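# Sort bronze bushings from turntable into crate

## Task

Take every bronze bushing off the turntable and put it in the crate, while all steel bushings stay on the turntable. The crate must finish level and still seated in its corner guides. Nothing may rely on the robot to stay in place at the end, and anything the robot is touching at the end must not settle by more than about a fingernail's width once released.

## Robot and tools

Robot: two arms, left_arm and right_arm, each ending in a parallel gripper. The fingers extend along the gripper's own +z axis and close along its y axis. The reported end_effector_position sits between the finger pads when closed, roughly 2 cm short of the fingertips; closing pushes the tips about 10 mm further along +z.

World frame (used for all reported poses and camera calibration): origin on the table surface midway between the arms, +z up, +x out across the table, left_arm on the +y side. The names left and right are just labels, not image sides. Reported hand positions can be slightly wrong, more so at long reach.

Row format (shared by execute_actions and move): one flat list of 14 numbers, each in [-1, 1], always covering both arms: dx, dy, dz, rx, ry, rz, opening for left_arm, then the same seven for right_arm. The first six of each arm are an offset, expressed in that gripper's own axes, from the gripper's measured pose at the start of the action (for the first action of a call, the last pose a result reported). Scale: 1.0 equals 0.6 m for dx/dy/dz and 180 degrees for rotation; rx, ry, rz form one rotation vector. Opening is absolute, not an offset: +1 fully open (0.084 m), -1 closed. An arm that should not move gets zeros for its offset and its desired opening.

execute_actions(actions): a list of actions; each action is a table of up to 15 rows, one row per 1/30 s step. If fewer than 15 rows are given, the last one is held for the remaining steps. Every row is an offset from the action's start pose, not from the previous row. An empty list just returns state and images.

move(target, speed, blocking): target is one 14-number row as above, offsets taken from the pose in the latest result that shows one. Each gripper travels a straight line toward its target; both paths finish together, lasting 0.5 to 10 s (longer ones are cut off at 10 s). speed is top path speed in m/s, 0.002 to 0.5, default 0.25; rotation is capped at twice that in rad/s. Rotations take the shorter way. Paths ignore obstacles and the other arm, and grippers can lag, drift, or overshoot the speed, especially with the arm nearly straight. Opening is sent at the start. With blocking=false you get a result after 0.5 s while motion continues; then call wait(0) to check, and execute_actions or another move is refused until a result shows the move ended (or stop is called). The added "move:" line reports the outcome (done, off_target, moving, held, fault) and limits that acted: paced means the target sent was clipped; held means a safety check blocked steps, after which the arm may jump faster than speed. Distances from each target are listed. Faster motion and targets further beyond a contact mean harder impacts and pressing.

wait(seconds): 0 to 10 s, arms keep their last command; returns early if a running move finishes. stop(): brakes a running move; needs room, more when fast; fingers keep moving. zoom_image(camera, region): camera is cam_high, cam_left_wrist or cam_right_wrist; region [x0, y0, x1, y1] in pixels of that camera's latest image (origin top-left, at most 504x504). finished_scene(scene): pass the current scene number to end it; irreversible, so only call once the goal holds on its own.

Controller behaviour: each step, the commanded pose is clipped to within 70 mm and 16 degrees of the measured pose, then reached by damped IK that favours position over orientation. Large offsets therefore need several actions; after an action the arm stops at its last clipped pose. "Hand target" lines show where each gripper is currently being driven. A "pose unreachable" line means a clearance check altered or blocked that arm's command. Joint speeds cap at 3.14 rad/s.

Results: per arm, position (m), orientation quaternion wxyz, linear and angular velocity, grip_measured (same scale as opening), joint positions and torques (torques include offsets and noise, nonzero in free air). Images come in the order cam_high, cam_left_wrist, cam_right_wrist, each 504x504, with calibration given in OpenCV form.

Gripping: to hold a part, command an opening clearly below grip_measured; the lower, the harder the squeeze (about 24 N per pad up to ~6 cm width). Closing fast can overshoot force and even pop the fingers open. Re-sending the read grip_measured still grips lightly.

Hazards to avoid: knocking anything off the table; dropping or slamming parts; tilting the crate or shoving it out of its corner guides; pushing hard on parts or leaving a gripper resting on something that then sinks; arms colliding with or pressing on each other. Joint load limits (N m): waist and shoulder 43.5, elbow and forearm roll 26.1, wrist pitch and wrist roll 17.4, including held weight; exceeding one causes a torque fault where the arm backs off and freezes for 10 s. Long holding heats motors: MOTOR HOT appears from 65 °C, and at 80 °C an OVER-TEMPERATURE FAULT brakes the arm until it cools. Occasional external tugs on held parts or pushes on loose ones may occur. The simulation continues while replies are being composed, with the robot holding its last command.

Each tool is called after "Call:" as a command line: name --argument value for each argument, lists and objects as JSON in quotes; but a table of rows of numbers goes row by row, as --pt "numbers of a row", without its own name.

## Session

Call:
execute_actions --actions '[]'

Scene clock: 0.00 s.
left_arm: end_effector_position=(+0.3042, +0.5527, +0.3304) grip_measured=+1.00 end_effector_quat_wxyz=(-0.007, -0.412, +0.911, -0.018) end_effector_velocity=(+0.000, +0.000, +0.000) end_effector_angular_velocity=(+0.000, -0.000, -0.000) | right_arm: end_effector_position=(+0.6722, -0.1021, +0.2580) grip_measured=+1.00 end_effector_quat_wxyz=(+0.527, +0.671, +0.486, +0.189) end_effector_velocity=(-0.000, -0.000, -0.001) end_effector_angular_velocity=(+0.000, +0.001, -0.001)
Joint positions: left_arm=[ 0.728 -0.287 -1.142 -0.029  1.455  3.074  0.084] | right_arm=[ 0.735  0.9   -2.145 -1.285  1.16  -0.081  0.084]
Joint velocities: left_arm=[-0. -0. -0.  0. -0.  0. -0.] | right_arm=[-0.     0.001  0.     0.001  0.     0.001  0.   ]
Joint torques (N m, as the arm reports them, + toward a larger angle): no reading
Motor temperatures (°C, as the motors report them): left_arm=[33 34 36 34 38 36] | right_arm=[35 32 38 33 41 36]
Hand target (left_arm): +0.304, +0.553, +0.330; -0.007, -0.412, +0.911, -0.018
Hand target (right_arm): +0.672, -0.102, +0.258; +0.527, +0.671, +0.486, +0.189

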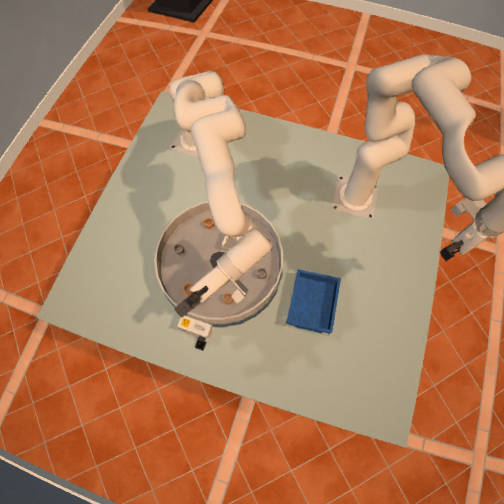

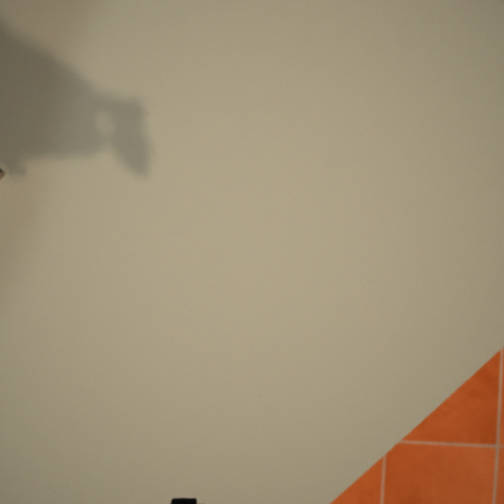

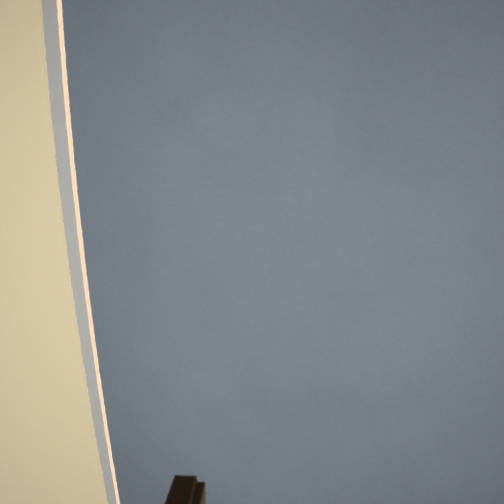

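would move the right arm away first. Let me zoom.

Call:
zoom_image --camera "cam_high" --region '[130, 170, 380, 360]'

Region (130, 170, 380, 360) of cam_high's 504x504 image, scaled by 2.016, with more detail than that image has; it fills the top 383 rows of this view, and the rest is white.

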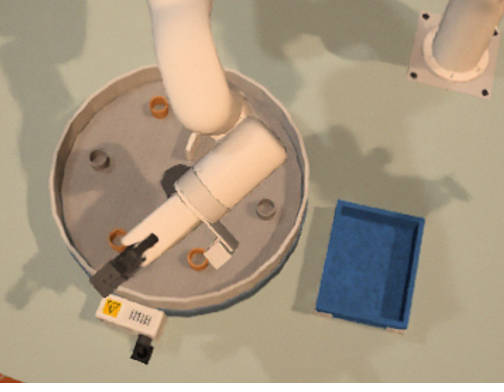

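Call:
move --target '[0,0,0,0,0,0,1,-0.255,-0.109,-0.262,0.363,0.105,0,1]' --speed 0.2

Scene clock: 23.73 s.
left_arm: end_effector_position=(+0.3042, +0.5527, +0.3304) grip_measured=+1.00 end_effector_quat_wxyz=(-0.007, -0.412, +0.911, -0.018) end_effector_velocity=(-0.000, +0.000, +0.000) end_effector_angular_velocity=(+0.000, +0.000, +0.001) | right_arm: end_effector_position=(+0.4524, -0.1520, +0.2980) grip_measured=+1.00 end_effector_quat_wxyz=(+0.002, +0.811, +0.585, -0.001) end_effector_velocity=(-0.000, -0.000, +0.001) end_effector_angular_velocity=(+0.004, +0.001, -0.001)
Joint positions: left_arm=[ 0.728 -0.287 -1.142 -0.029  1.455  3.074  0.084] | right_arm=[ 0.556  0.264 -1.674 -0.005  1.411 -0.781  0.084]
Joint velocities: left_arm=[ 0.     0.    -0.001  0.     0.001 -0.001 -0.   ] | right_arm=[-0.002 -0.002 -0.001  0.004  0.002 -0.002 -0.   ]
Joint torques (N m, as the arm reports them, + toward a larger angle): left_arm=[  0.42 -18.42 -12.43  -1.28  -2.23   0.06] | right_arm=[ -0.68 -30.6  -24.69  -0.22  -1.45   0.12]
Motor temperatures (°C, as the motors report them): left_arm=[33 35 44 34 39 36] | right_arm=[35 36 45 33 41 36]
Hand target (left_arm): +0.304, +0.553, +0.330; -0.007, -0.412, +0.911, -0.018
Hand target (right_arm): +0.452, -0.152, +0.298; +0.002, +0.811, +0.585, -0.001
Off the commanded pose (left_arm): 0.000 m, 0 deg.
Off the commanded pose (right_arm): 0.000 m, 0 deg.
move: done
camera_calibration (this result's frames):
cam_left_wrist: T_world_to_cam=[[-0.74587, 0.665204, -0.0343687, -0.0971469], [0.666077, 0.745202, -0.0318651, -0.534163], [0.00441485, -0.0466594, -0.998901, 0.488725], [0, 0, 0, 1]] pos_world=[0.281177, 0.485486, 0.467828]
cam_right_wrist: T_world_to_cam=[[0.949264, -0.314409, -0.00666276, -0.444114], [-0.314398, -0.949288, 0.00266177, 0.0667858], [-0.00716176, -0.000431964, -0.999974, 0.428349], [0, 0, 0, 1]] pos_world=[0.445646, -0.0760494, 0.425202]

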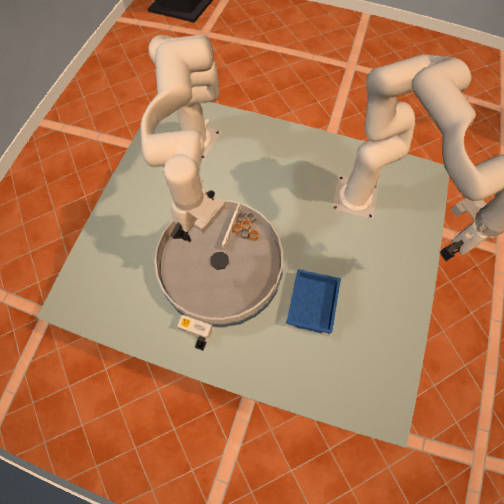

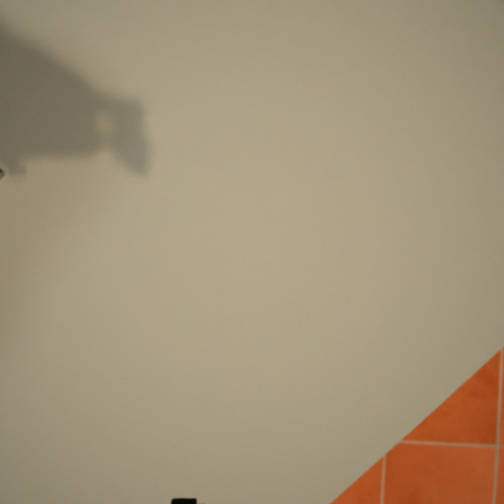

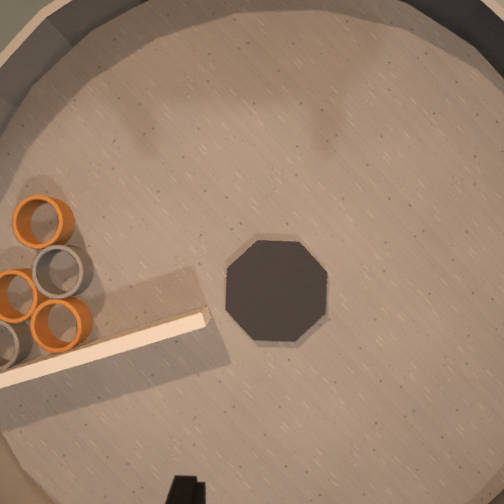

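Call:
move --target '[0,0,0,0,0,0,1,0.146,-0.284,0.297,0,0,0,1]' --speed 0.2

Scene clock: 41.27 s.
left_arm: end_effector_position=(+0.3042, +0.5527, +0.3304) grip_measured=+1.00 end_effector_quat_wxyz=(-0.007, -0.412, +0.911, -0.018) end_effector_velocity=(+0.000, +0.000, +0.001) end_effector_angular_velocity=(+0.001, -0.001, +0.000) | right_arm: end_effector_position=(+0.3183, -0.0165, +0.1198) grip_measured=+1.00 end_effector_quat_wxyz=(+0.002, +0.811, +0.585, -0.000) end_effector_velocity=(-0.003, +0.000, -0.004) end_effector_angular_velocity=(-0.004, +0.004, -0.000)
Joint positions: left_arm=[ 0.728 -0.287 -1.142 -0.029  1.455  3.074  0.084] | right_arm=[ 0.908  0.293 -1.192 -0.004  0.9   -0.428  0.084]
Joint velocities: left_arm=[ 0.     0.    -0.001 -0.     0.    -0.    -0.   ] | right_arm=[ 0.004  0.005  0.004  0.    -0.003  0.004 -0.   ]
Joint torques (N m, as the arm reports them, + toward a larger angle): left_arm=[  0.21 -19.27 -12.52  -1.11  -2.04   0.07] | right_arm=[ -0.59 -29.71 -22.99  -0.22  -1.5    0.24]
Motor temperatures (°C, as the motors report them): left_arm=[33 35 45 34 39 36] | right_arm=[35 36 47 33 41 36]
Hand target (left_arm): +0.304, +0.553, +0.330; -0.007, -0.412, +0.911, -0.018
Hand target (right_arm): +0.318, -0.016, +0.119; +0.002, +0.811, +0.585, -0.001
Off the commanded pose (left_arm): 0.000 m, 0 deg.
Off the commanded pose (right_arm): 0.001 m, 0 deg.
move: done
camera_calibration (this result's frames):
cam_left_wrist: T_world_to_cam=[[-0.74587, 0.665204, -0.0343688, -0.0971469], [0.666077, 0.745202, -0.0318653, -0.534163], [0.0044148, -0.0466597, -0.998901, 0.488725], [0, 0, 0, 1]] pos_world=[0.281177, 0.485486, 0.467828]
cam_right_wrist: T_world_to_cam=[[0.949218, -0.314545, -0.00679179, -0.275354], [-0.314545, -0.949242, 0.00107468, 0.154004], [-0.00678509, 0.00111622, -0.999976, 0.249185], [0, 0, 0, 1]] pos_world=[0.311503, 0.0592978, 0.247144]

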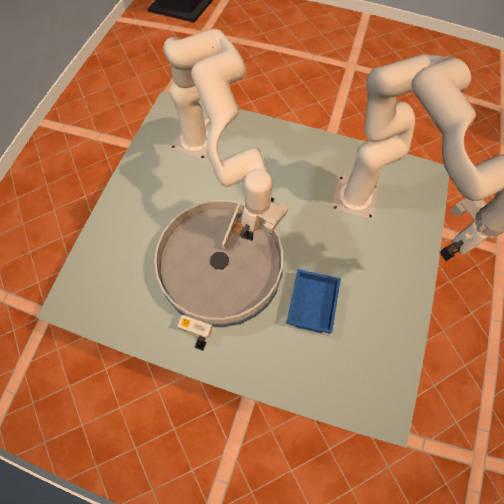

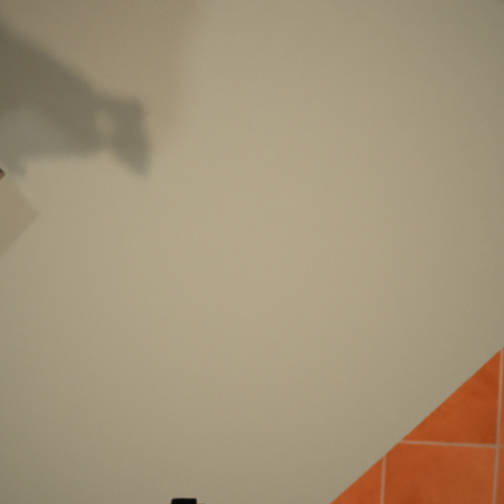

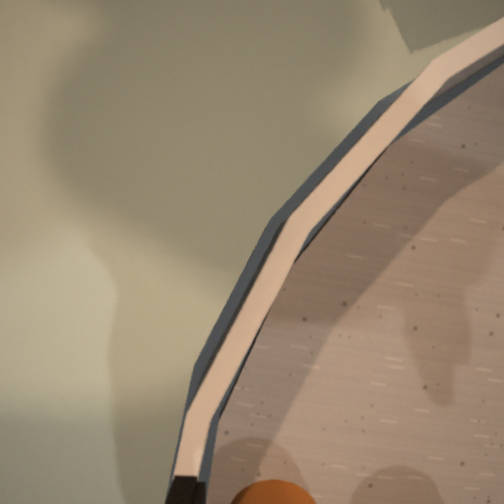

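Call:
move --target '[0,0,0,0,0,0,1,-0.117,0.051,-0.1,0,0,0,1]' --speed 0.2

Scene clock: 47.20 s.
left_arm: end_effector_position=(+0.3042, +0.5527, +0.3304) grip_measured=+1.00 end_effector_quat_wxyz=(-0.007, -0.412, +0.911, -0.018) end_effector_velocity=(-0.000, +0.000, +0.000) end_effector_angular_velocity=(+0.000, -0.000, +0.002) | right_arm: end_effector_position=(+0.3251, -0.0924, +0.1794) grip_measured=+1.00 end_effector_quat_wxyz=(+0.002, +0.811, +0.585, -0.001) end_effector_velocity=(+0.001, -0.001, +0.004) end_effector_angular_velocity=(+0.004, -0.005, +0.000)
Joint positions: left_arm=[ 0.728 -0.287 -1.142 -0.029  1.455  3.074  0.084] | right_arm=[ 0.789  0.063 -1.073 -0.005  1.012 -0.547  0.084]
Joint velocities: left_arm=[ 0.001 -0.    -0.     0.    -0.    -0.001  0.   ] | right_arm=[-0.003 -0.008 -0.001 -0.     0.002 -0.003  0.   ]
Joint torques (N m, as the arm reports them, + toward a larger angle): left_arm=[  0.12 -18.67 -12.29  -1.32  -1.97   0.18] | right_arm=[ -0.61 -25.29 -23.81  -0.39  -1.38   0.17]
Motor temperatures (°C, as the motors report them): left_arm=[33 35 45 34 39 36] | right_arm=[35 36 47 33 41 36]
Hand target (left_arm): +0.304, +0.553, +0.330; -0.007, -0.412, +0.911, -0.018
Hand target (right_arm): +0.325, -0.093, +0.180; +0.002, +0.811, +0.585, -0.000
Off the commanded pose (left_arm): 0.000 m, 0 deg.
Off the commanded pose (right_arm): 0.001 m, 0 deg.
move: done
camera_calibration (this result's frames):
cam_left_wrist: T_world_to_cam=[[-0.74587, 0.665204, -0.0343688, -0.0971468], [0.666077, 0.745202, -0.0318651, -0.534163], [0.00441494, -0.0466595, -0.998901, 0.488725], [0, 0, 0, 1]] pos_world=[0.281177, 0.485486, 0.467828]
cam_right_wrist: T_world_to_cam=[[0.949296, -0.314305, -0.00709465, -0.305172], [-0.314298, -0.949322, 0.00210492, 0.0837825], [-0.00739669, 0.000231639, -0.999973, 0.30903], [0, 0, 0, 1]] pos_world=[0.318317, -0.0164519, 0.30668]

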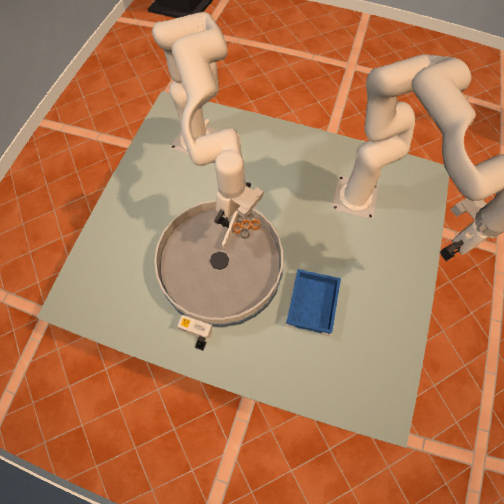

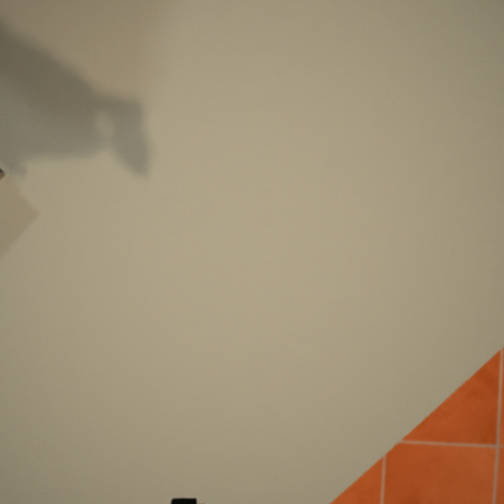

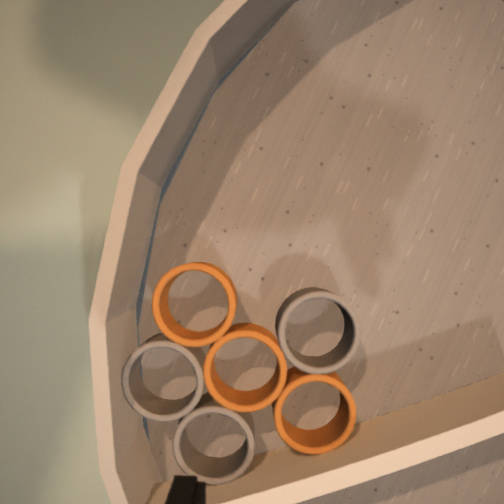

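Call:
move --target '[0,0,0,0,0,0,1,0.0738,-0.0938,0.18,0,0,0,-1]' --speed 0.15

Call:
move --target '[0,0,0,0,0,0,1,0,0,0.045,0,0,0,-1]' --speed 0.04

Scene clock: 58.37 s.
left_arm: end_effector_position=(+0.3042, +0.5527, +0.3304) grip_measured=+1.00 end_effector_quat_wxyz=(-0.007, -0.412, +0.911, -0.018) end_effector_velocity=(-0.000, +0.000, -0.000) end_effector_angular_velocity=(-0.001, +0.001, +0.002) | right_arm: end_effector_position=(+0.2969, -0.0204, +0.0967) grip_measured=-1.00 end_effector_quat_wxyz=(-0.004, +0.811, +0.585, +0.027) end_effector_velocity=(-0.002, -0.001, -0.000) end_effector_angular_velocity=(-0.004, +0.004, -0.001)
Joint positions: left_arm=[ 0.728 -0.287 -1.142 -0.029  1.455  3.074  0.084] | right_arm=[ 0.933  0.245 -1.034 -0.005  0.735 -0.402  0.   ]
Joint velocities: left_arm=[ 0.001  0.     0.001 -0.     0.    -0.001 -0.   ] | right_arm=[ 0.002 -0.003  0.003  0.001  0.006  0.002  0.   ]
Joint torques (N m, as the arm reports them, + toward a larger angle): left_arm=[  0.25 -18.51 -12.35  -1.19  -2.02  -0.08] | right_arm=[ 2.59 11.34 11.71  0.72  2.69  0.28]
Motor temperatures (°C, as the motors report them): left_arm=[33 35 46 34 39 36] | right_arm=[35 35 47 33 41 36]
Hand target (left_arm): +0.304, +0.553, +0.330; -0.007, -0.412, +0.911, -0.018
Hand target (right_arm): +0.285, -0.034, +0.072; +0.002, +0.811, +0.585, -0.001
Off the commanded pose (left_arm): 0.000 m, 0 deg.
Off the commanded pose (right_arm): 0.031 m, 3 deg.
move: off_target (right_arm)
camera_calibration (this result's frames):
cam_left_wrist: T_world_to_cam=[[-0.74587, 0.665204, -0.0343688, -0.0971468], [0.666077, 0.745202, -0.0318648, -0.534163], [0.00441511, -0.0466593, -0.998901, 0.488725], [0, 0, 0, 1]] pos_world=[0.281177, 0.485486, 0.467828]
cam_right_wrist: T_world_to_cam=[[0.949175, -0.314404, 0.0147425, -0.258451], [-0.313357, -0.94834, -0.0495824, 0.148105], [0.0295698, 0.0424427, -0.998661, 0.215802], [0, 0, 0, 1]] pos_world=[0.285344, 0.0500368, 0.226666]

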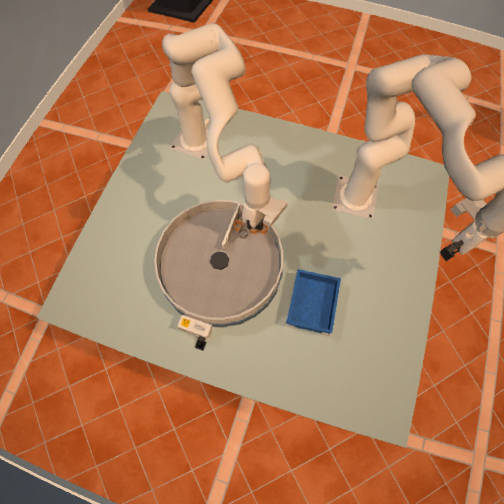

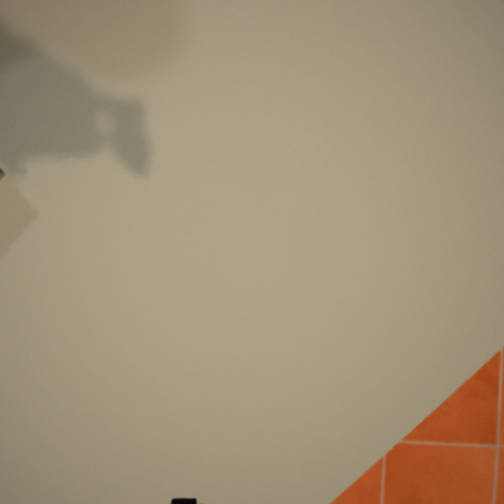

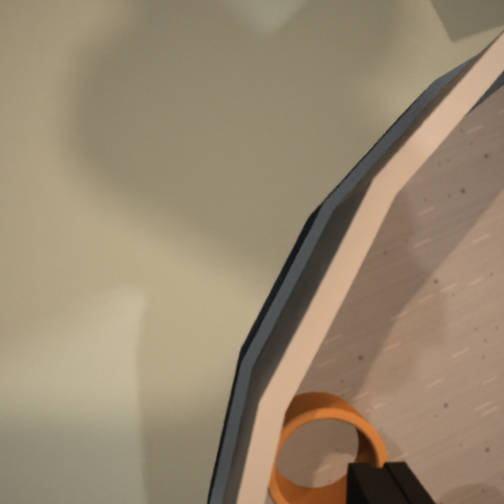

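Scene clock: 59.33 s.
left_arm: end_effector_position=(+0.3042, +0.5527, +0.3304) grip_measured=+1.00 end_effector_quat_wxyz=(-0.007, -0.412, +0.911, -0.018) end_effector_velocity=(-0.000, +0.000, -0.000) end_effector_angular_velocity=(-0.000, +0.000, -0.001) | right_arm: end_effector_position=(+0.3096, -0.0062, +0.0968) grip_measured=-1.00 end_effector_quat_wxyz=(-0.011, +0.810, +0.584, +0.055) end_effector_velocity=(+0.001, +0.001, +0.000) end_effector_angular_velocity=(+0.003, -0.001, -0.001)
Joint positions: left_arm=[ 0.728 -0.287 -1.142 -0.029  1.455  3.074  0.084] | right_arm=[ 0.933  0.27  -1.05  -0.005  0.669 -0.402  0.   ]
Joint velocities: left_arm=[ 0.001  0.    -0.    -0.     0.001  0.001  0.   ] | right_arm=[-0.     0.002 -0.003  0.002 -0.003 -0.     0.   ]
Joint torques (N m, as the arm reports them, + toward a larger angle): left_arm=[ -0.09 -17.95 -12.61  -1.4   -2.12   0.27] | right_arm=[-0.15 11.   12.65 -0.14  3.79  0.06]
Motor temperatures (°C, as the motors report them): left_arm=[33 35 46 34 39 36] | right_arm=[35 35 46 33 41 36]
Hand target (left_arm): +0.304, +0.553, +0.330; -0.007, -0.412, +0.911, -0.018
Hand target (right_arm): +0.297, -0.020, +0.071; -0.004, +0.811, +0.585, +0.027
Off the commanded pose (left_arm): 0.000 m, 0 deg.
Off the commanded pose (right_arm): 0.032 m, 3 deg.
move: off_target (right_arm)
camera_calibration (this result's frames):
cam_left_wrist: T_world_to_cam=[[-0.74587, 0.665204, -0.0343688, -0.0971468], [0.666077, 0.745202, -0.031865, -0.534163], [0.00441501, -0.0466594, -0.998901, 0.488725], [0, 0, 0, 1]] pos_world=[0.281177, 0.485486, 0.467828]
cam_right_wrist: T_world_to_cam=[[0.948174, -0.315505, 0.0377091, -0.26797], [-0.310364, -0.945027, -0.102945, 0.169873], [0.0681159, 0.0859067, -0.993972, 0.202859], [0, 0, 0, 1]] pos_world=[0.292987, 0.0585617, 0.229229]

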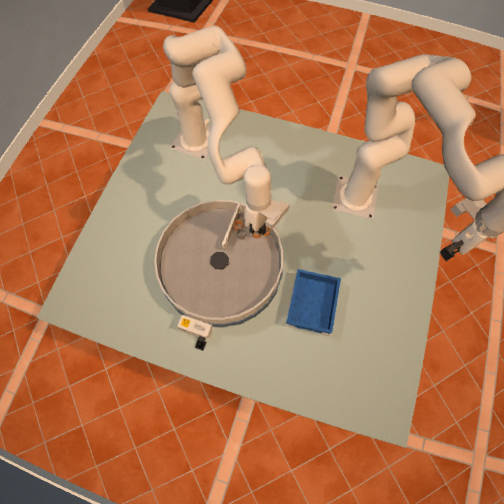

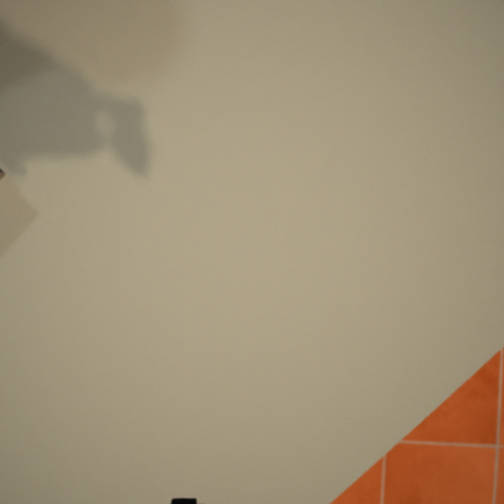

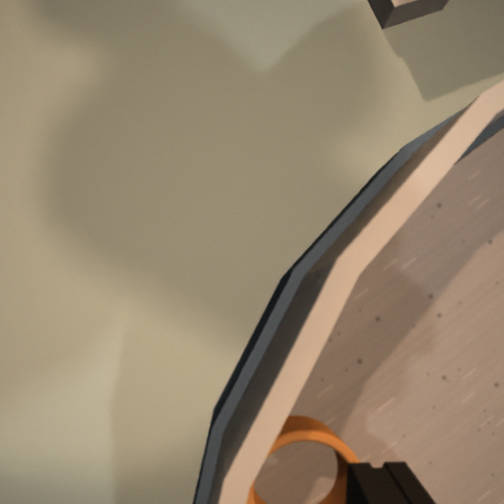

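Call:
move --target '[0,0,0,0,0,0,1,-0.1275,0.0695,-0.138,0.0148,-0.0324,0,-1]' --speed 0.15

Scene clock: 76.83 s.
left_arm: end_effector_position=(+0.3042, +0.5527, +0.3304) grip_measured=+1.00 end_effector_quat_wxyz=(-0.007, -0.412, +0.911, -0.018) end_effector_velocity=(-0.000, +0.000, -0.000) end_effector_angular_velocity=(+0.000, +0.000, +0.001) | right_arm: end_effector_position=(+0.3190, -0.0982, +0.1727) grip_measured=-1.00 end_effector_quat_wxyz=(+0.001, +0.811, +0.585, -0.000) end_effector_velocity=(+0.001, -0.001, +0.003) end_effector_angular_velocity=(+0.002, -0.002, +0.000)
Joint positions: left_arm=[ 0.728 -0.287 -1.142 -0.029  1.455  3.074  0.084] | right_arm=[ 0.787  0.042 -1.027 -0.001  0.985 -0.551  0.   ]
Joint velocities: left_arm=[ 0.001 -0.     0.001  0.    -0.001  0.    -0.   ] | right_arm=[-0.003 -0.004 -0.003  0.001  0.004 -0.003  0.   ]
Joint torques (N m, as the arm reports them, + toward a larger angle): left_arm=[ -0.05 -18.41 -12.34  -0.9   -2.06   0.16] | right_arm=[ -0.77 -24.69 -23.57  -0.29  -1.4    0.1 ]
Motor temperatures (°C, as the motors report them): left_arm=[33 36 46 34 39 36] | right_arm=[35 34 44 33 42 36]
Hand target (left_arm): +0.304, +0.553, +0.330; -0.007, -0.412, +0.911, -0.018
Hand target (right_arm): +0.319, -0.098, +0.173; +0.001, +0.811, +0.585, +0.000
Off the commanded pose (left_arm): 0.000 m, 0 deg.
Off the commanded pose (right_arm): 0.001 m, 0 deg.
move: done
camera_calibration (this result's frames):
cam_left_wrist: T_world_to_cam=[[-0.74587, 0.665204, -0.0343689, -0.0971467], [0.666077, 0.745202, -0.0318651, -0.534163], [0.00441502, -0.0466595, -0.998901, 0.488725], [0, 0, 0, 1]] pos_world=[0.281177, 0.485486, 0.467828]
cam_right_wrist: T_world_to_cam=[[0.949296, -0.314264, -0.00870899, -0.30099], [-0.31428, -0.94933, -0.000458015, 0.0767303], [-0.00812377, 0.00317185, -0.999962, 0.302762], [0, 0, 0, 1]] pos_world=[0.312303, -0.0227083, 0.300165]

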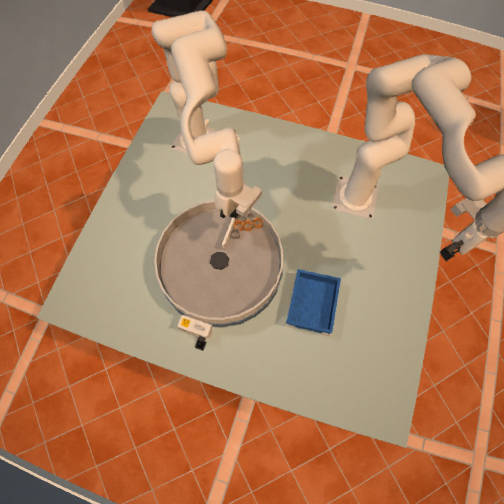

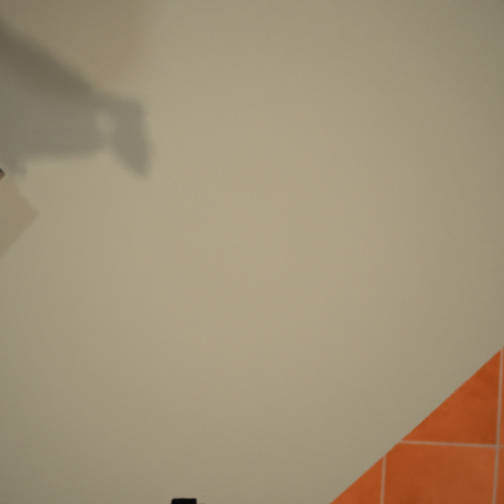

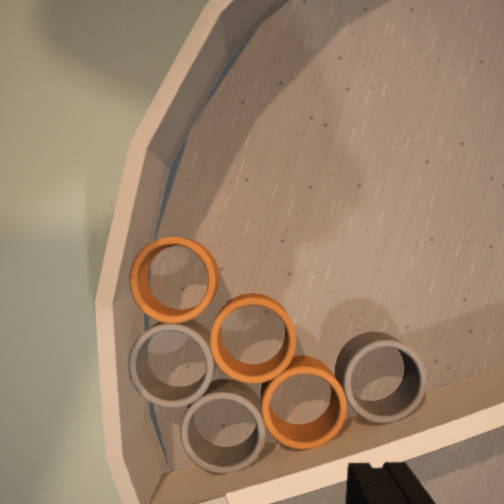

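Call:
move --target '[0,0,0,0,0,0,1,0.0582,-0.0488,0.085,0,0,0,-1]' --speed 0.1

Call:
move --target '[0,0,0,0,0,0,1,0,0,0.06,0,0,0,-1]' --speed 0.03

Scene clock: 85.00 s.
left_arm: end_effector_position=(+0.3042, +0.5527, +0.3304) grip_measured=+1.00 end_effector_quat_wxyz=(-0.007, -0.412, +0.911, -0.018) end_effector_velocity=(-0.000, -0.000, -0.001) end_effector_angular_velocity=(-0.001, +0.001, +0.000) | right_arm: end_effector_position=(+0.3023, -0.0560, +0.1221) grip_measured=-1.00 end_effector_quat_wxyz=(+0.000, +0.811, +0.585, +0.000) end_effector_velocity=(-0.001, +0.000, -0.002) end_effector_angular_velocity=(-0.002, +0.002, +0.000)
Joint positions: left_arm=[ 0.728 -0.287 -1.142 -0.029  1.455  3.074  0.084] | right_arm=[ 0.875  0.166 -1.025 -0.001  0.858 -0.462  0.   ]
Joint velocities: left_arm=[-0.     0.     0.001  0.    -0.    -0.001  0.   ] | right_arm=[ 0.002  0.003  0.001 -0.    -0.002  0.002  0.   ]
Joint torques (N m, as the arm reports them, + toward a larger angle): left_arm=[  0.42 -18.05 -12.5   -1.49  -2.44   0.07] | right_arm=[ -0.65 -26.8  -22.7   -0.02  -1.38   0.25]
Motor temperatures (°C, as the motors report them): left_arm=[33 36 46 34 39 36] | right_arm=[35 34 45 33 42 36]
Hand target (left_arm): +0.304, +0.553, +0.330; -0.007, -0.412, +0.911, -0.018
Hand target (right_arm): +0.302, -0.056, +0.122; +0.000, +0.811, +0.585, -0.000
Off the commanded pose (left_arm): 0.000 m, 0 deg.
Off the commanded pose (right_arm): 0.001 m, 0 deg.
move: done
camera_calibration (this result's frames):
cam_left_wrist: T_world_to_cam=[[-0.74587, 0.665204, -0.0343688, -0.0971469], [0.666077, 0.745202, -0.0318651, -0.534163], [0.00441494, -0.0466595, -0.998901, 0.488725], [0, 0, 0, 1]] pos_world=[0.281177, 0.485486, 0.467828]
cam_right_wrist: T_world_to_cam=[[0.94926, -0.314376, -0.00856311, -0.27232], [-0.314398, -0.94929, -0.00125885, 0.111656], [-0.00773312, 0.0038872, -0.999963, 0.251867], [0, 0, 0, 1]] pos_world=[0.295555, 0.0194039, 0.249666]

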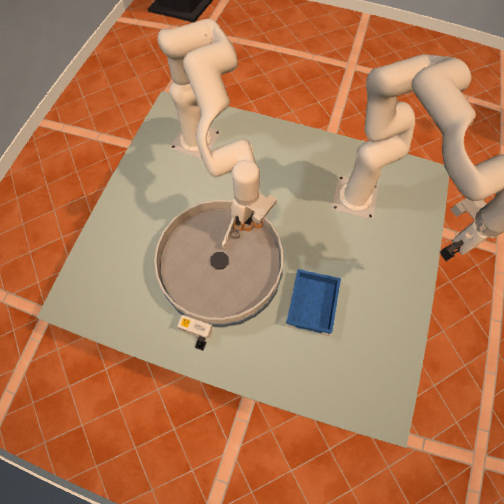

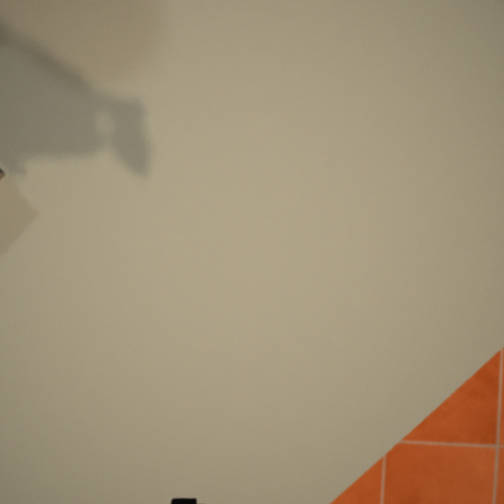

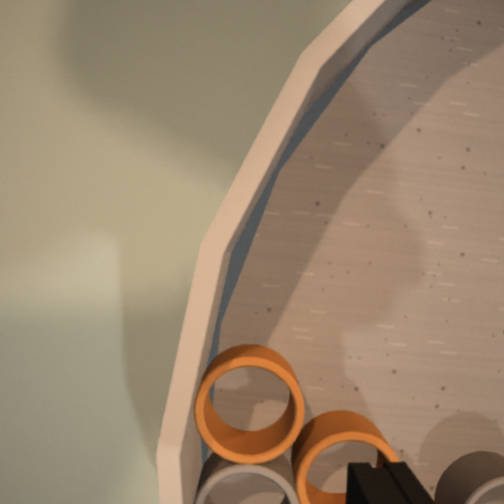

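Scene clock: 86.47 s.
left_arm: end_effector_position=(+0.3042, +0.5527, +0.3304) grip_measured=+1.00 end_effector_quat_wxyz=(-0.007, -0.412, +0.911, -0.018) end_effector_velocity=(+0.000, -0.000, +0.000) end_effector_angular_velocity=(+0.001, -0.001, -0.001) | right_arm: end_effector_position=(+0.3076, -0.0511, +0.0973) grip_measured=-1.00 end_effector_quat_wxyz=(-0.002, +0.811, +0.585, +0.013) end_effector_velocity=(-0.000, +0.000, -0.000) end_effector_angular_velocity=(+0.002, +0.000, -0.001)
Joint positions: left_arm=[ 0.728 -0.287 -1.142 -0.029  1.455  3.074  0.084] | right_arm=[ 0.875  0.216 -1.004 -0.001  0.762 -0.462  0.   ]
Joint velocities: left_arm=[-0.001 -0.    -0.001  0.    -0.    -0.    -0.   ] | right_arm=[ 0.001  0.     0.001  0.002 -0.003  0.001  0.   ]
Joint torques (N m, as the arm reports them, + toward a larger angle): left_arm=[  0.39 -18.15 -12.38  -1.33  -1.93  -0.01] | right_arm=[0.54 1.47 1.7  0.59 0.43 0.27]
Motor temperatures (°C, as the motors report them): left_arm=[33 36 46 34 39 36] | right_arm=[35 34 45 33 42 36]
Hand target (left_arm): +0.304, +0.553, +0.330; -0.007, -0.412, +0.911, -0.018
Hand target (right_arm): +0.302, -0.056, +0.086; +0.000, +0.811, +0.585, +0.000
Off the commanded pose (left_arm): 0.000 m, 0 deg.
Off the commanded pose (right_arm): 0.013 m, 1 deg.
move: off_target (right_arm)
camera_calibration (this result's frames):
cam_left_wrist: T_world_to_cam=[[-0.74587, 0.665204, -0.0343689, -0.0971467], [0.666077, 0.745202, -0.031865, -0.534163], [0.00441507, -0.0466595, -0.998901, 0.488725], [0, 0, 0, 1]] pos_world=[0.281177, 0.485486, 0.467828]
cam_right_wrist: T_world_to_cam=[[0.949251, -0.314507, 0.00281223, -0.277112], [-0.314357, -0.94901, -0.0236603, 0.120178], [0.0101101, 0.0215755, -0.999716, 0.222451], [0, 0, 0, 1]] pos_world=[0.298578, 0.0220969, 0.22601]

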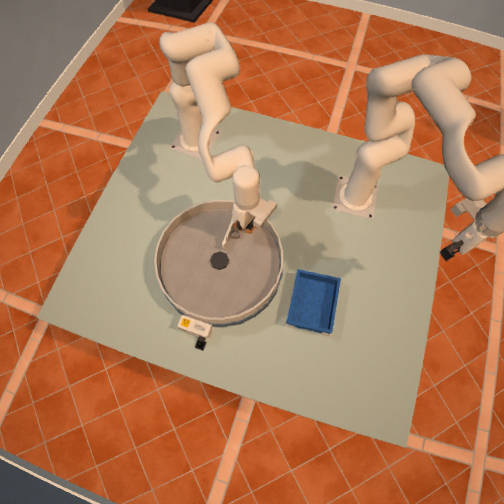

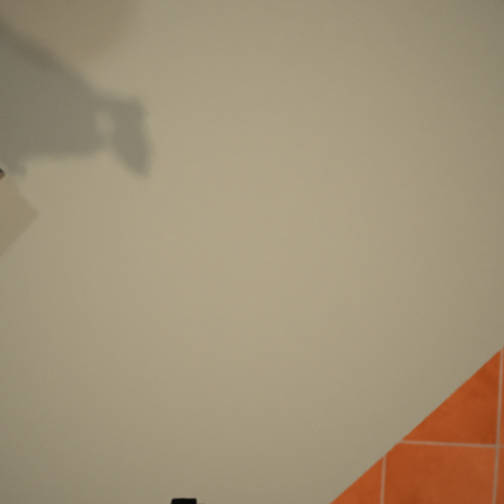

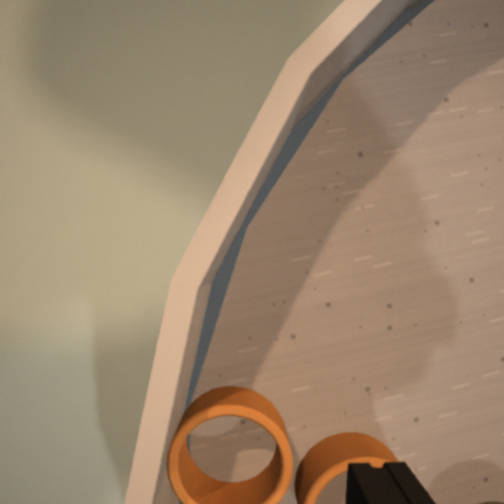

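Call:
move --target '[0,0,0,0,0,0,1,0,0,-0.06,0,0,0,-0.29]' --speed 0.1

Call:
move --target '[0,0,0,0,0,0,1,0.0387,0.1108,-0.078,0,0,-0.5,-0.29]' --speed 0.5

Scene clock: 112.73 s.
left_arm: end_effector_position=(+0.3042, +0.5527, +0.3304) grip_measured=+1.00 end_effector_quat_wxyz=(-0.007, -0.412, +0.911, -0.018) end_effector_velocity=(+0.000, -0.000, -0.000) end_effector_angular_velocity=(-0.000, +0.000, +0.001) | right_arm: end_effector_position=(+0.3067, -0.0519, +0.1325) grip_measured=-0.31 end_effector_quat_wxyz=(-0.001, +0.811, +0.585, +0.012) end_effector_velocity=(+0.001, +0.001, +0.004) end_effector_angular_velocity=(+0.004, -0.003, +0.001)
Joint positions: left_arm=[ 0.728 -0.287 -1.142 -0.029  1.455  3.074  0.084] | right_arm=[ 0.875  0.153 -1.035 -0.001  0.858 -0.462  0.031]
Joint velocities: left_arm=[-0.     0.     0.001 -0.    -0.001 -0.001 -0.   ] | right_arm=[-0.    -0.005 -0.005  0.001  0.005 -0.002  0.   ]
Joint torques (N m, as the arm reports them, + toward a larger angle): left_arm=[  0.09 -18.79 -12.46  -1.54  -2.15   0.17] | right_arm=[ -0.95 -26.71 -23.    -0.25  -1.35   0.32]
Motor temperatures (°C, as the motors report them): left_arm=[33 36 47 34 39 36] | right_arm=[35 33 41 33 41 36]
Hand target (left_arm): +0.304, +0.553, +0.330; -0.007, -0.412, +0.911, -0.018
Hand target (right_arm): +0.307, -0.052, +0.133; -0.002, +0.811, +0.585, +0.013
Off the commanded pose (left_arm): 0.000 m, 0 deg.
Off the commanded pose (right_arm): 0.001 m, 0 deg.
move: done
camera_calibration (this result's frames):
cam_left_wrist: T_world_to_cam=[[-0.74587, 0.665204, -0.0343688, -0.0971468], [0.666077, 0.745202, -0.0318649, -0.534163], [0.00441507, -0.0466593, -0.998901, 0.488725], [0, 0, 0, 1]] pos_world=[0.281177, 0.485486, 0.467828]
cam_right_wrist: T_world_to_cam=[[0.949244, -0.314533, 0.00218431, -0.276556], [-0.314409, -0.949025, -0.0223263, 0.11975], [0.00909533, 0.0205064, -0.999748, 0.257893], [0, 0, 0, 1]] pos_world=[0.297824, 0.0213712, 0.261106]

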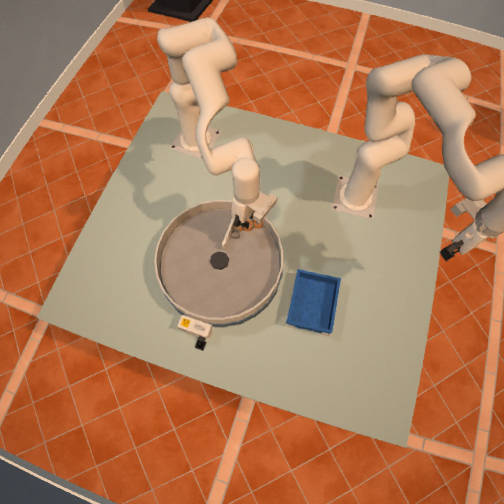

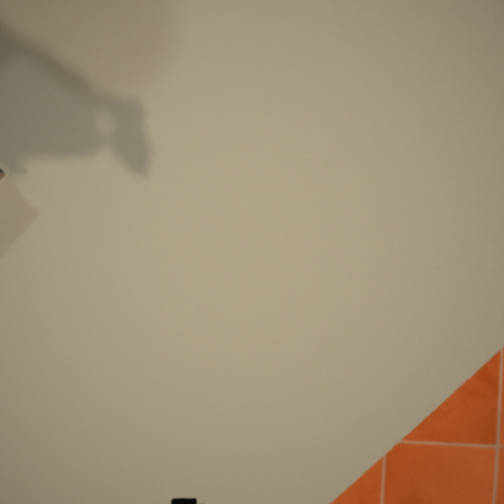

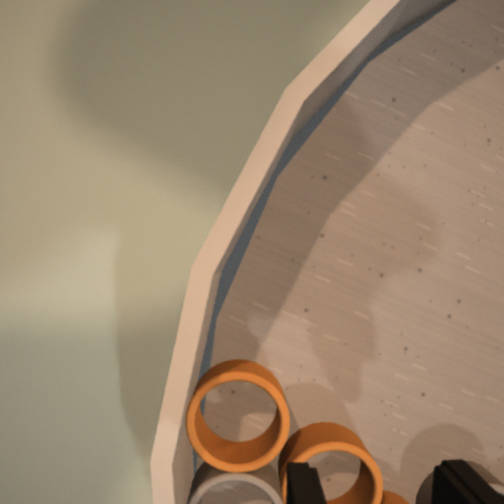

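Scene clock: 114.93 s.
left_arm: end_effector_position=(+0.3042, +0.5527, +0.3304) grip_measured=+1.00 end_effector_quat_wxyz=(-0.007, -0.412, +0.911, -0.018) end_effector_velocity=(-0.000, +0.000, -0.000) end_effector_angular_velocity=(-0.000, +0.000, +0.001) | right_arm: end_effector_position=(+0.3763, -0.0514, +0.1804) grip_measured=-0.31 end_effector_quat_wxyz=(+0.008, +0.160, +0.987, +0.009) end_effector_velocity=(+0.000, -0.000, +0.000) end_effector_angular_velocity=(-0.001, +0.002, +0.008)
Joint positions: left_arm=[ 0.728 -0.287 -1.142 -0.029  1.455  3.074  0.084] | right_arm=[ 0.784  0.259 -1.323  0.001  1.04  -2.124  0.031]
Joint velocities: left_arm=[ 0.001 -0.     0.    -0.     0.     0.     0.   ] | right_arm=[-0.001  0.002 -0.003  0.001  0.004 -0.009 -0.   ]
Joint torques (N m, as the arm reports them, + toward a larger angle): left_arm=[  0.22 -18.95 -12.33  -1.05  -1.97  -0.17] | right_arm=[ -0.32 -29.93 -24.17  -0.35  -1.4    0.12]
Motor temperatures (°C, as the motors report them): left_arm=[33 36 47 34 39 36] | right_arm=[35 33 42 33 41 36]
Hand target (left_arm): +0.304, +0.553, +0.330; -0.007, -0.412, +0.911, -0.018
Hand target (right_arm): +0.376, -0.051, +0.180; +0.008, +0.160, +0.987, +0.009
Off the commanded pose (left_arm): 0.000 m, 0 deg.
Off the commanded pose (right_arm): 0.000 m, 0 deg.
move: done
camera_calibration (this result's frames):
cam_left_wrist: T_world_to_cam=[[-0.74587, 0.665204, -0.0343687, -0.0971468], [0.666077, 0.745202, -0.0318649, -0.534163], [0.00441499, -0.0466593, -0.998901, 0.488725], [0, 0, 0, 1]] pos_world=[0.281177, 0.485486, 0.467828]
cam_right_wrist: T_world_to_cam=[[0.315214, 0.948954, 0.0112635, -0.0406643], [0.94892, -0.315331, 0.0107742, -0.30557], [0.013776, 0.00729201, -0.999879, 0.302741], [0, 0, 0, 1]] pos_world=[0.298609, -0.0599747, 0.306454]

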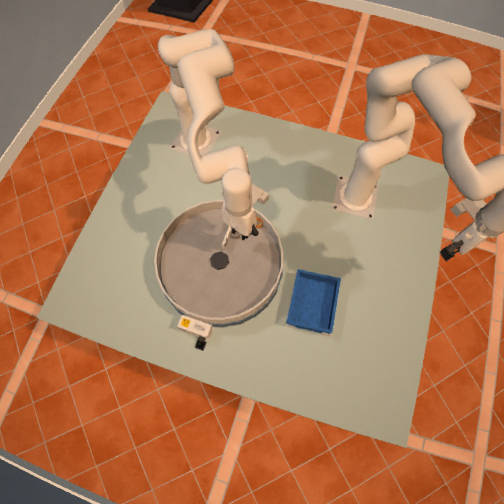

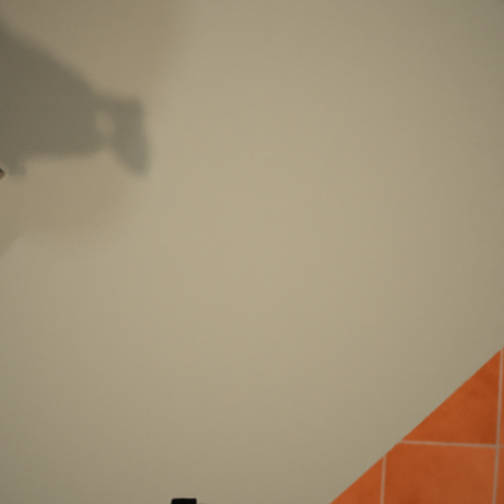

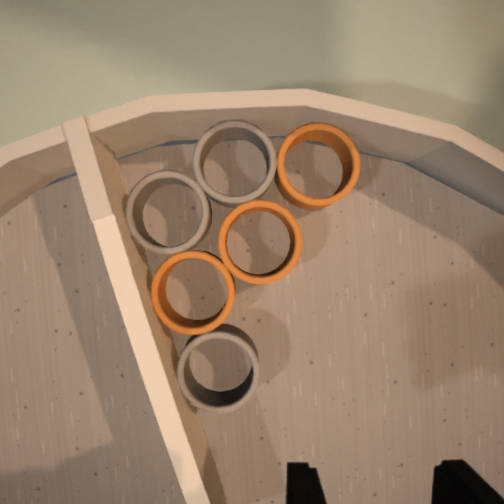

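Call:
move --target '[0,0,0,0,0,0,1,0.118,-0.0173,0.1,0,0,0,-0.29]' --speed 0.15

Call:
move --target '[0,0,0,0,0,0,1,0,0,0.075,0,0,0,-0.29]' --speed 0.03

Scene clock: 129.60 s.
left_arm: end_effector_position=(+0.3042, +0.5527, +0.3304) grip_measured=+1.00 end_effector_quat_wxyz=(-0.007, -0.412, +0.911, -0.018) end_effector_velocity=(+0.000, -0.000, -0.001) end_effector_angular_velocity=(-0.000, +0.000, -0.000) | right_arm: end_effector_position=(+0.3072, -0.0381, +0.1199) grip_measured=-0.31 end_effector_quat_wxyz=(+0.008, +0.160, +0.987, +0.010) end_effector_velocity=(-0.002, -0.000, -0.003) end_effector_angular_velocity=(-0.003, +0.001, +0.000)
Joint positions: left_arm=[ 0.728 -0.287 -1.142 -0.029  1.455  3.074  0.084] | right_arm=[ 0.894  0.204 -1.062 -0.002  0.833 -2.013  0.031]
Joint velocities: left_arm=[-0.001  0.     0.001  0.    -0.001 -0.001  0.   ] | right_arm=[ 0.003 -0.     0.008 -0.002 -0.005  0.004 -0.   ]
Joint torques (N m, as the arm reports them, + toward a larger angle): left_arm=[  0.11 -18.8  -12.55  -1.51  -2.1    0.25] | right_arm=[ -0.55 -27.84 -22.55  -0.23  -1.33   0.08]
Motor temperatures (°C, as the motors report them): left_arm=[33 36 47 34 39 36] | right_arm=[35 34 45 33 41 36]
Hand target (left_arm): +0.304, +0.553, +0.330; -0.007, -0.412, +0.911, -0.018
Hand target (right_arm): +0.307, -0.038, +0.119; +0.008, +0.160, +0.987, +0.009
Off the commanded pose (left_arm): 0.000 m, 0 deg.
Off the commanded pose (right_arm): 0.001 m, 0 deg.
move: done
camera_calibration (this result's frames):
cam_left_wrist: T_world_to_cam=[[-0.74587, 0.665204, -0.0343686, -0.0971469], [0.666077, 0.745202, -0.031865, -0.534163], [0.00441488, -0.0466593, -0.998901, 0.488725], [0, 0, 0, 1]] pos_world=[0.281177, 0.485486, 0.467828]
cam_right_wrist: T_world_to_cam=[[0.315351, 0.948897, 0.0121682, -0.031007], [0.94887, -0.315481, 0.0108338, -0.235146], [0.014119, 0.0081296, -0.999867, 0.243039], [0, 0, 0, 1]] pos_world=[0.22947, -0.0467376, 0.245932]

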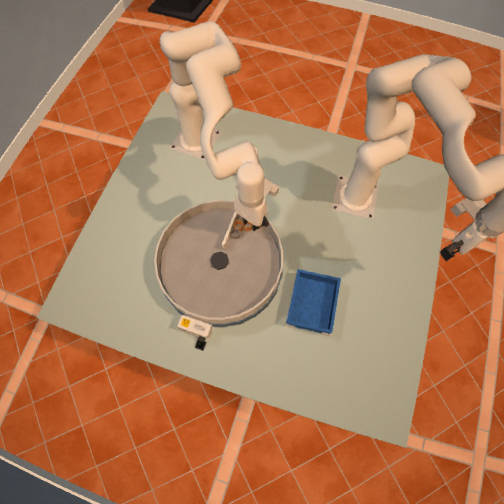

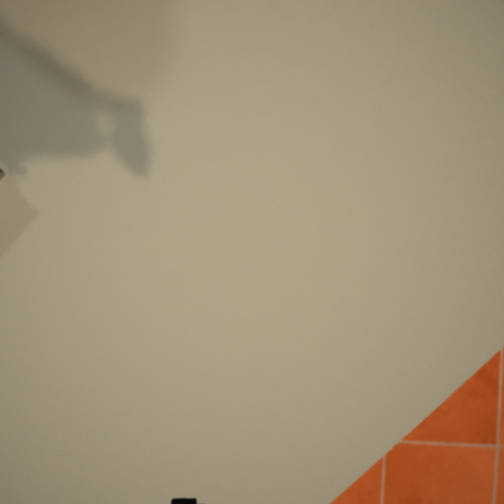

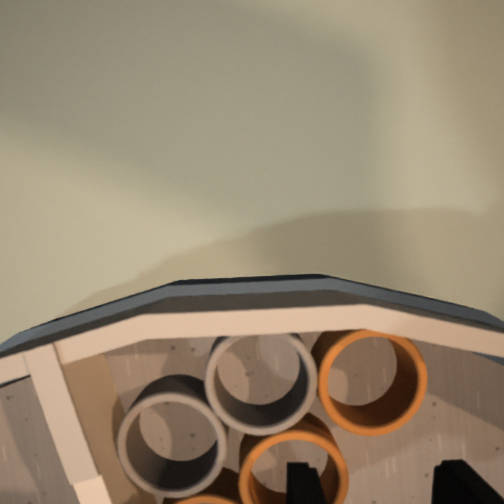

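Scene clock: 131.37 s.
left_arm: end_effector_position=(+0.3042, +0.5527, +0.3304) grip_measured=+1.00 end_effector_quat_wxyz=(-0.007, -0.412, +0.911, -0.018) end_effector_velocity=(+0.000, -0.001, -0.000) end_effector_angular_velocity=(-0.001, +0.000, +0.000) | right_arm: end_effector_position=(+0.3177, -0.0273, +0.0969) grip_measured=-0.30 end_effector_quat_wxyz=(+0.021, +0.160, +0.986, +0.029) end_effector_velocity=(+0.001, +0.001, -0.000) end_effector_angular_velocity=(+0.003, -0.002, -0.002)
Joint positions: left_arm=[ 0.728 -0.287 -1.142 -0.029  1.455  3.074  0.084] | right_arm=[ 0.894  0.261 -1.052 -0.002  0.719 -2.013  0.031]
Joint velocities: left_arm=[-0.001 -0.     0.    -0.001  0.001 -0.001  0.   ] | right_arm=[-0.     0.003 -0.002  0.001 -0.004  0.001 -0.   ]
Joint torques (N m, as the arm reports them, + toward a larger angle): left_arm=[  0.04 -18.66 -12.02  -1.36  -2.2   -0.09] | right_arm=[0.8  8.44 8.96 1.05 1.93 0.35]
Motor temperatures (°C, as the motors report them): left_arm=[33 36 47 34 39 36] | right_arm=[35 34 45 33 41 36]
Hand target (left_arm): +0.304, +0.553, +0.330; -0.007, -0.412, +0.911, -0.018
Hand target (right_arm): +0.308, -0.038, +0.076; +0.008, +0.160, +0.987, +0.010
Off the commanded pose (left_arm): 0.000 m, 0 deg.
Off the commanded pose (right_arm): 0.026 m, 3 deg.
move: off_target (right_arm)
camera_calibration (this result's frames):
cam_left_wrist: T_world_to_cam=[[-0.74587, 0.665204, -0.0343687, -0.0971469], [0.666077, 0.745202, -0.0318649, -0.534163], [0.00441497, -0.0466592, -0.998901, 0.488725], [0, 0, 0, 1]] pos_world=[0.281177, 0.485486, 0.467828]
cam_right_wrist: T_world_to_cam=[[0.314289, 0.947746, 0.0547819, -0.0480626], [0.94817, -0.316231, 0.0311598, -0.243269], [0.0468553, 0.0421494, -0.998012, 0.210165], [0, 0, 0, 1]] pos_world=[0.235919, -0.0402364, 0.219961]

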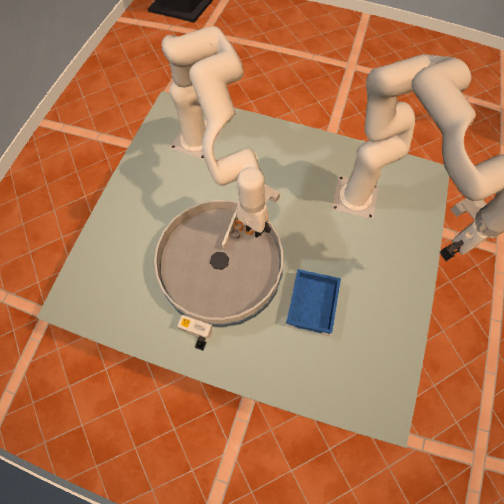

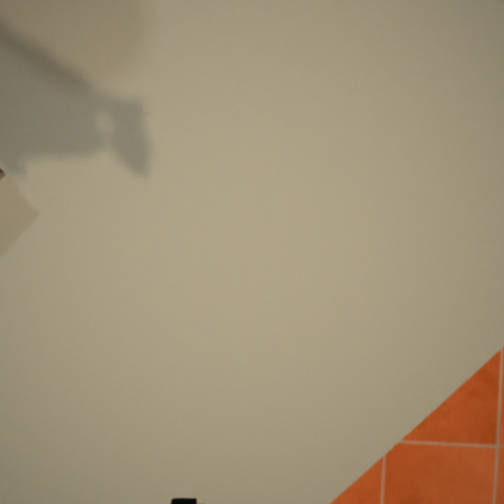

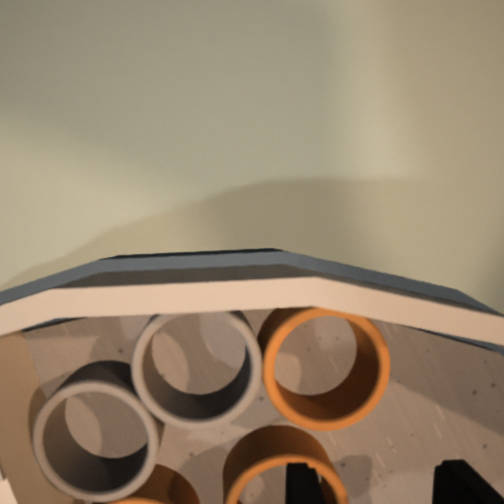

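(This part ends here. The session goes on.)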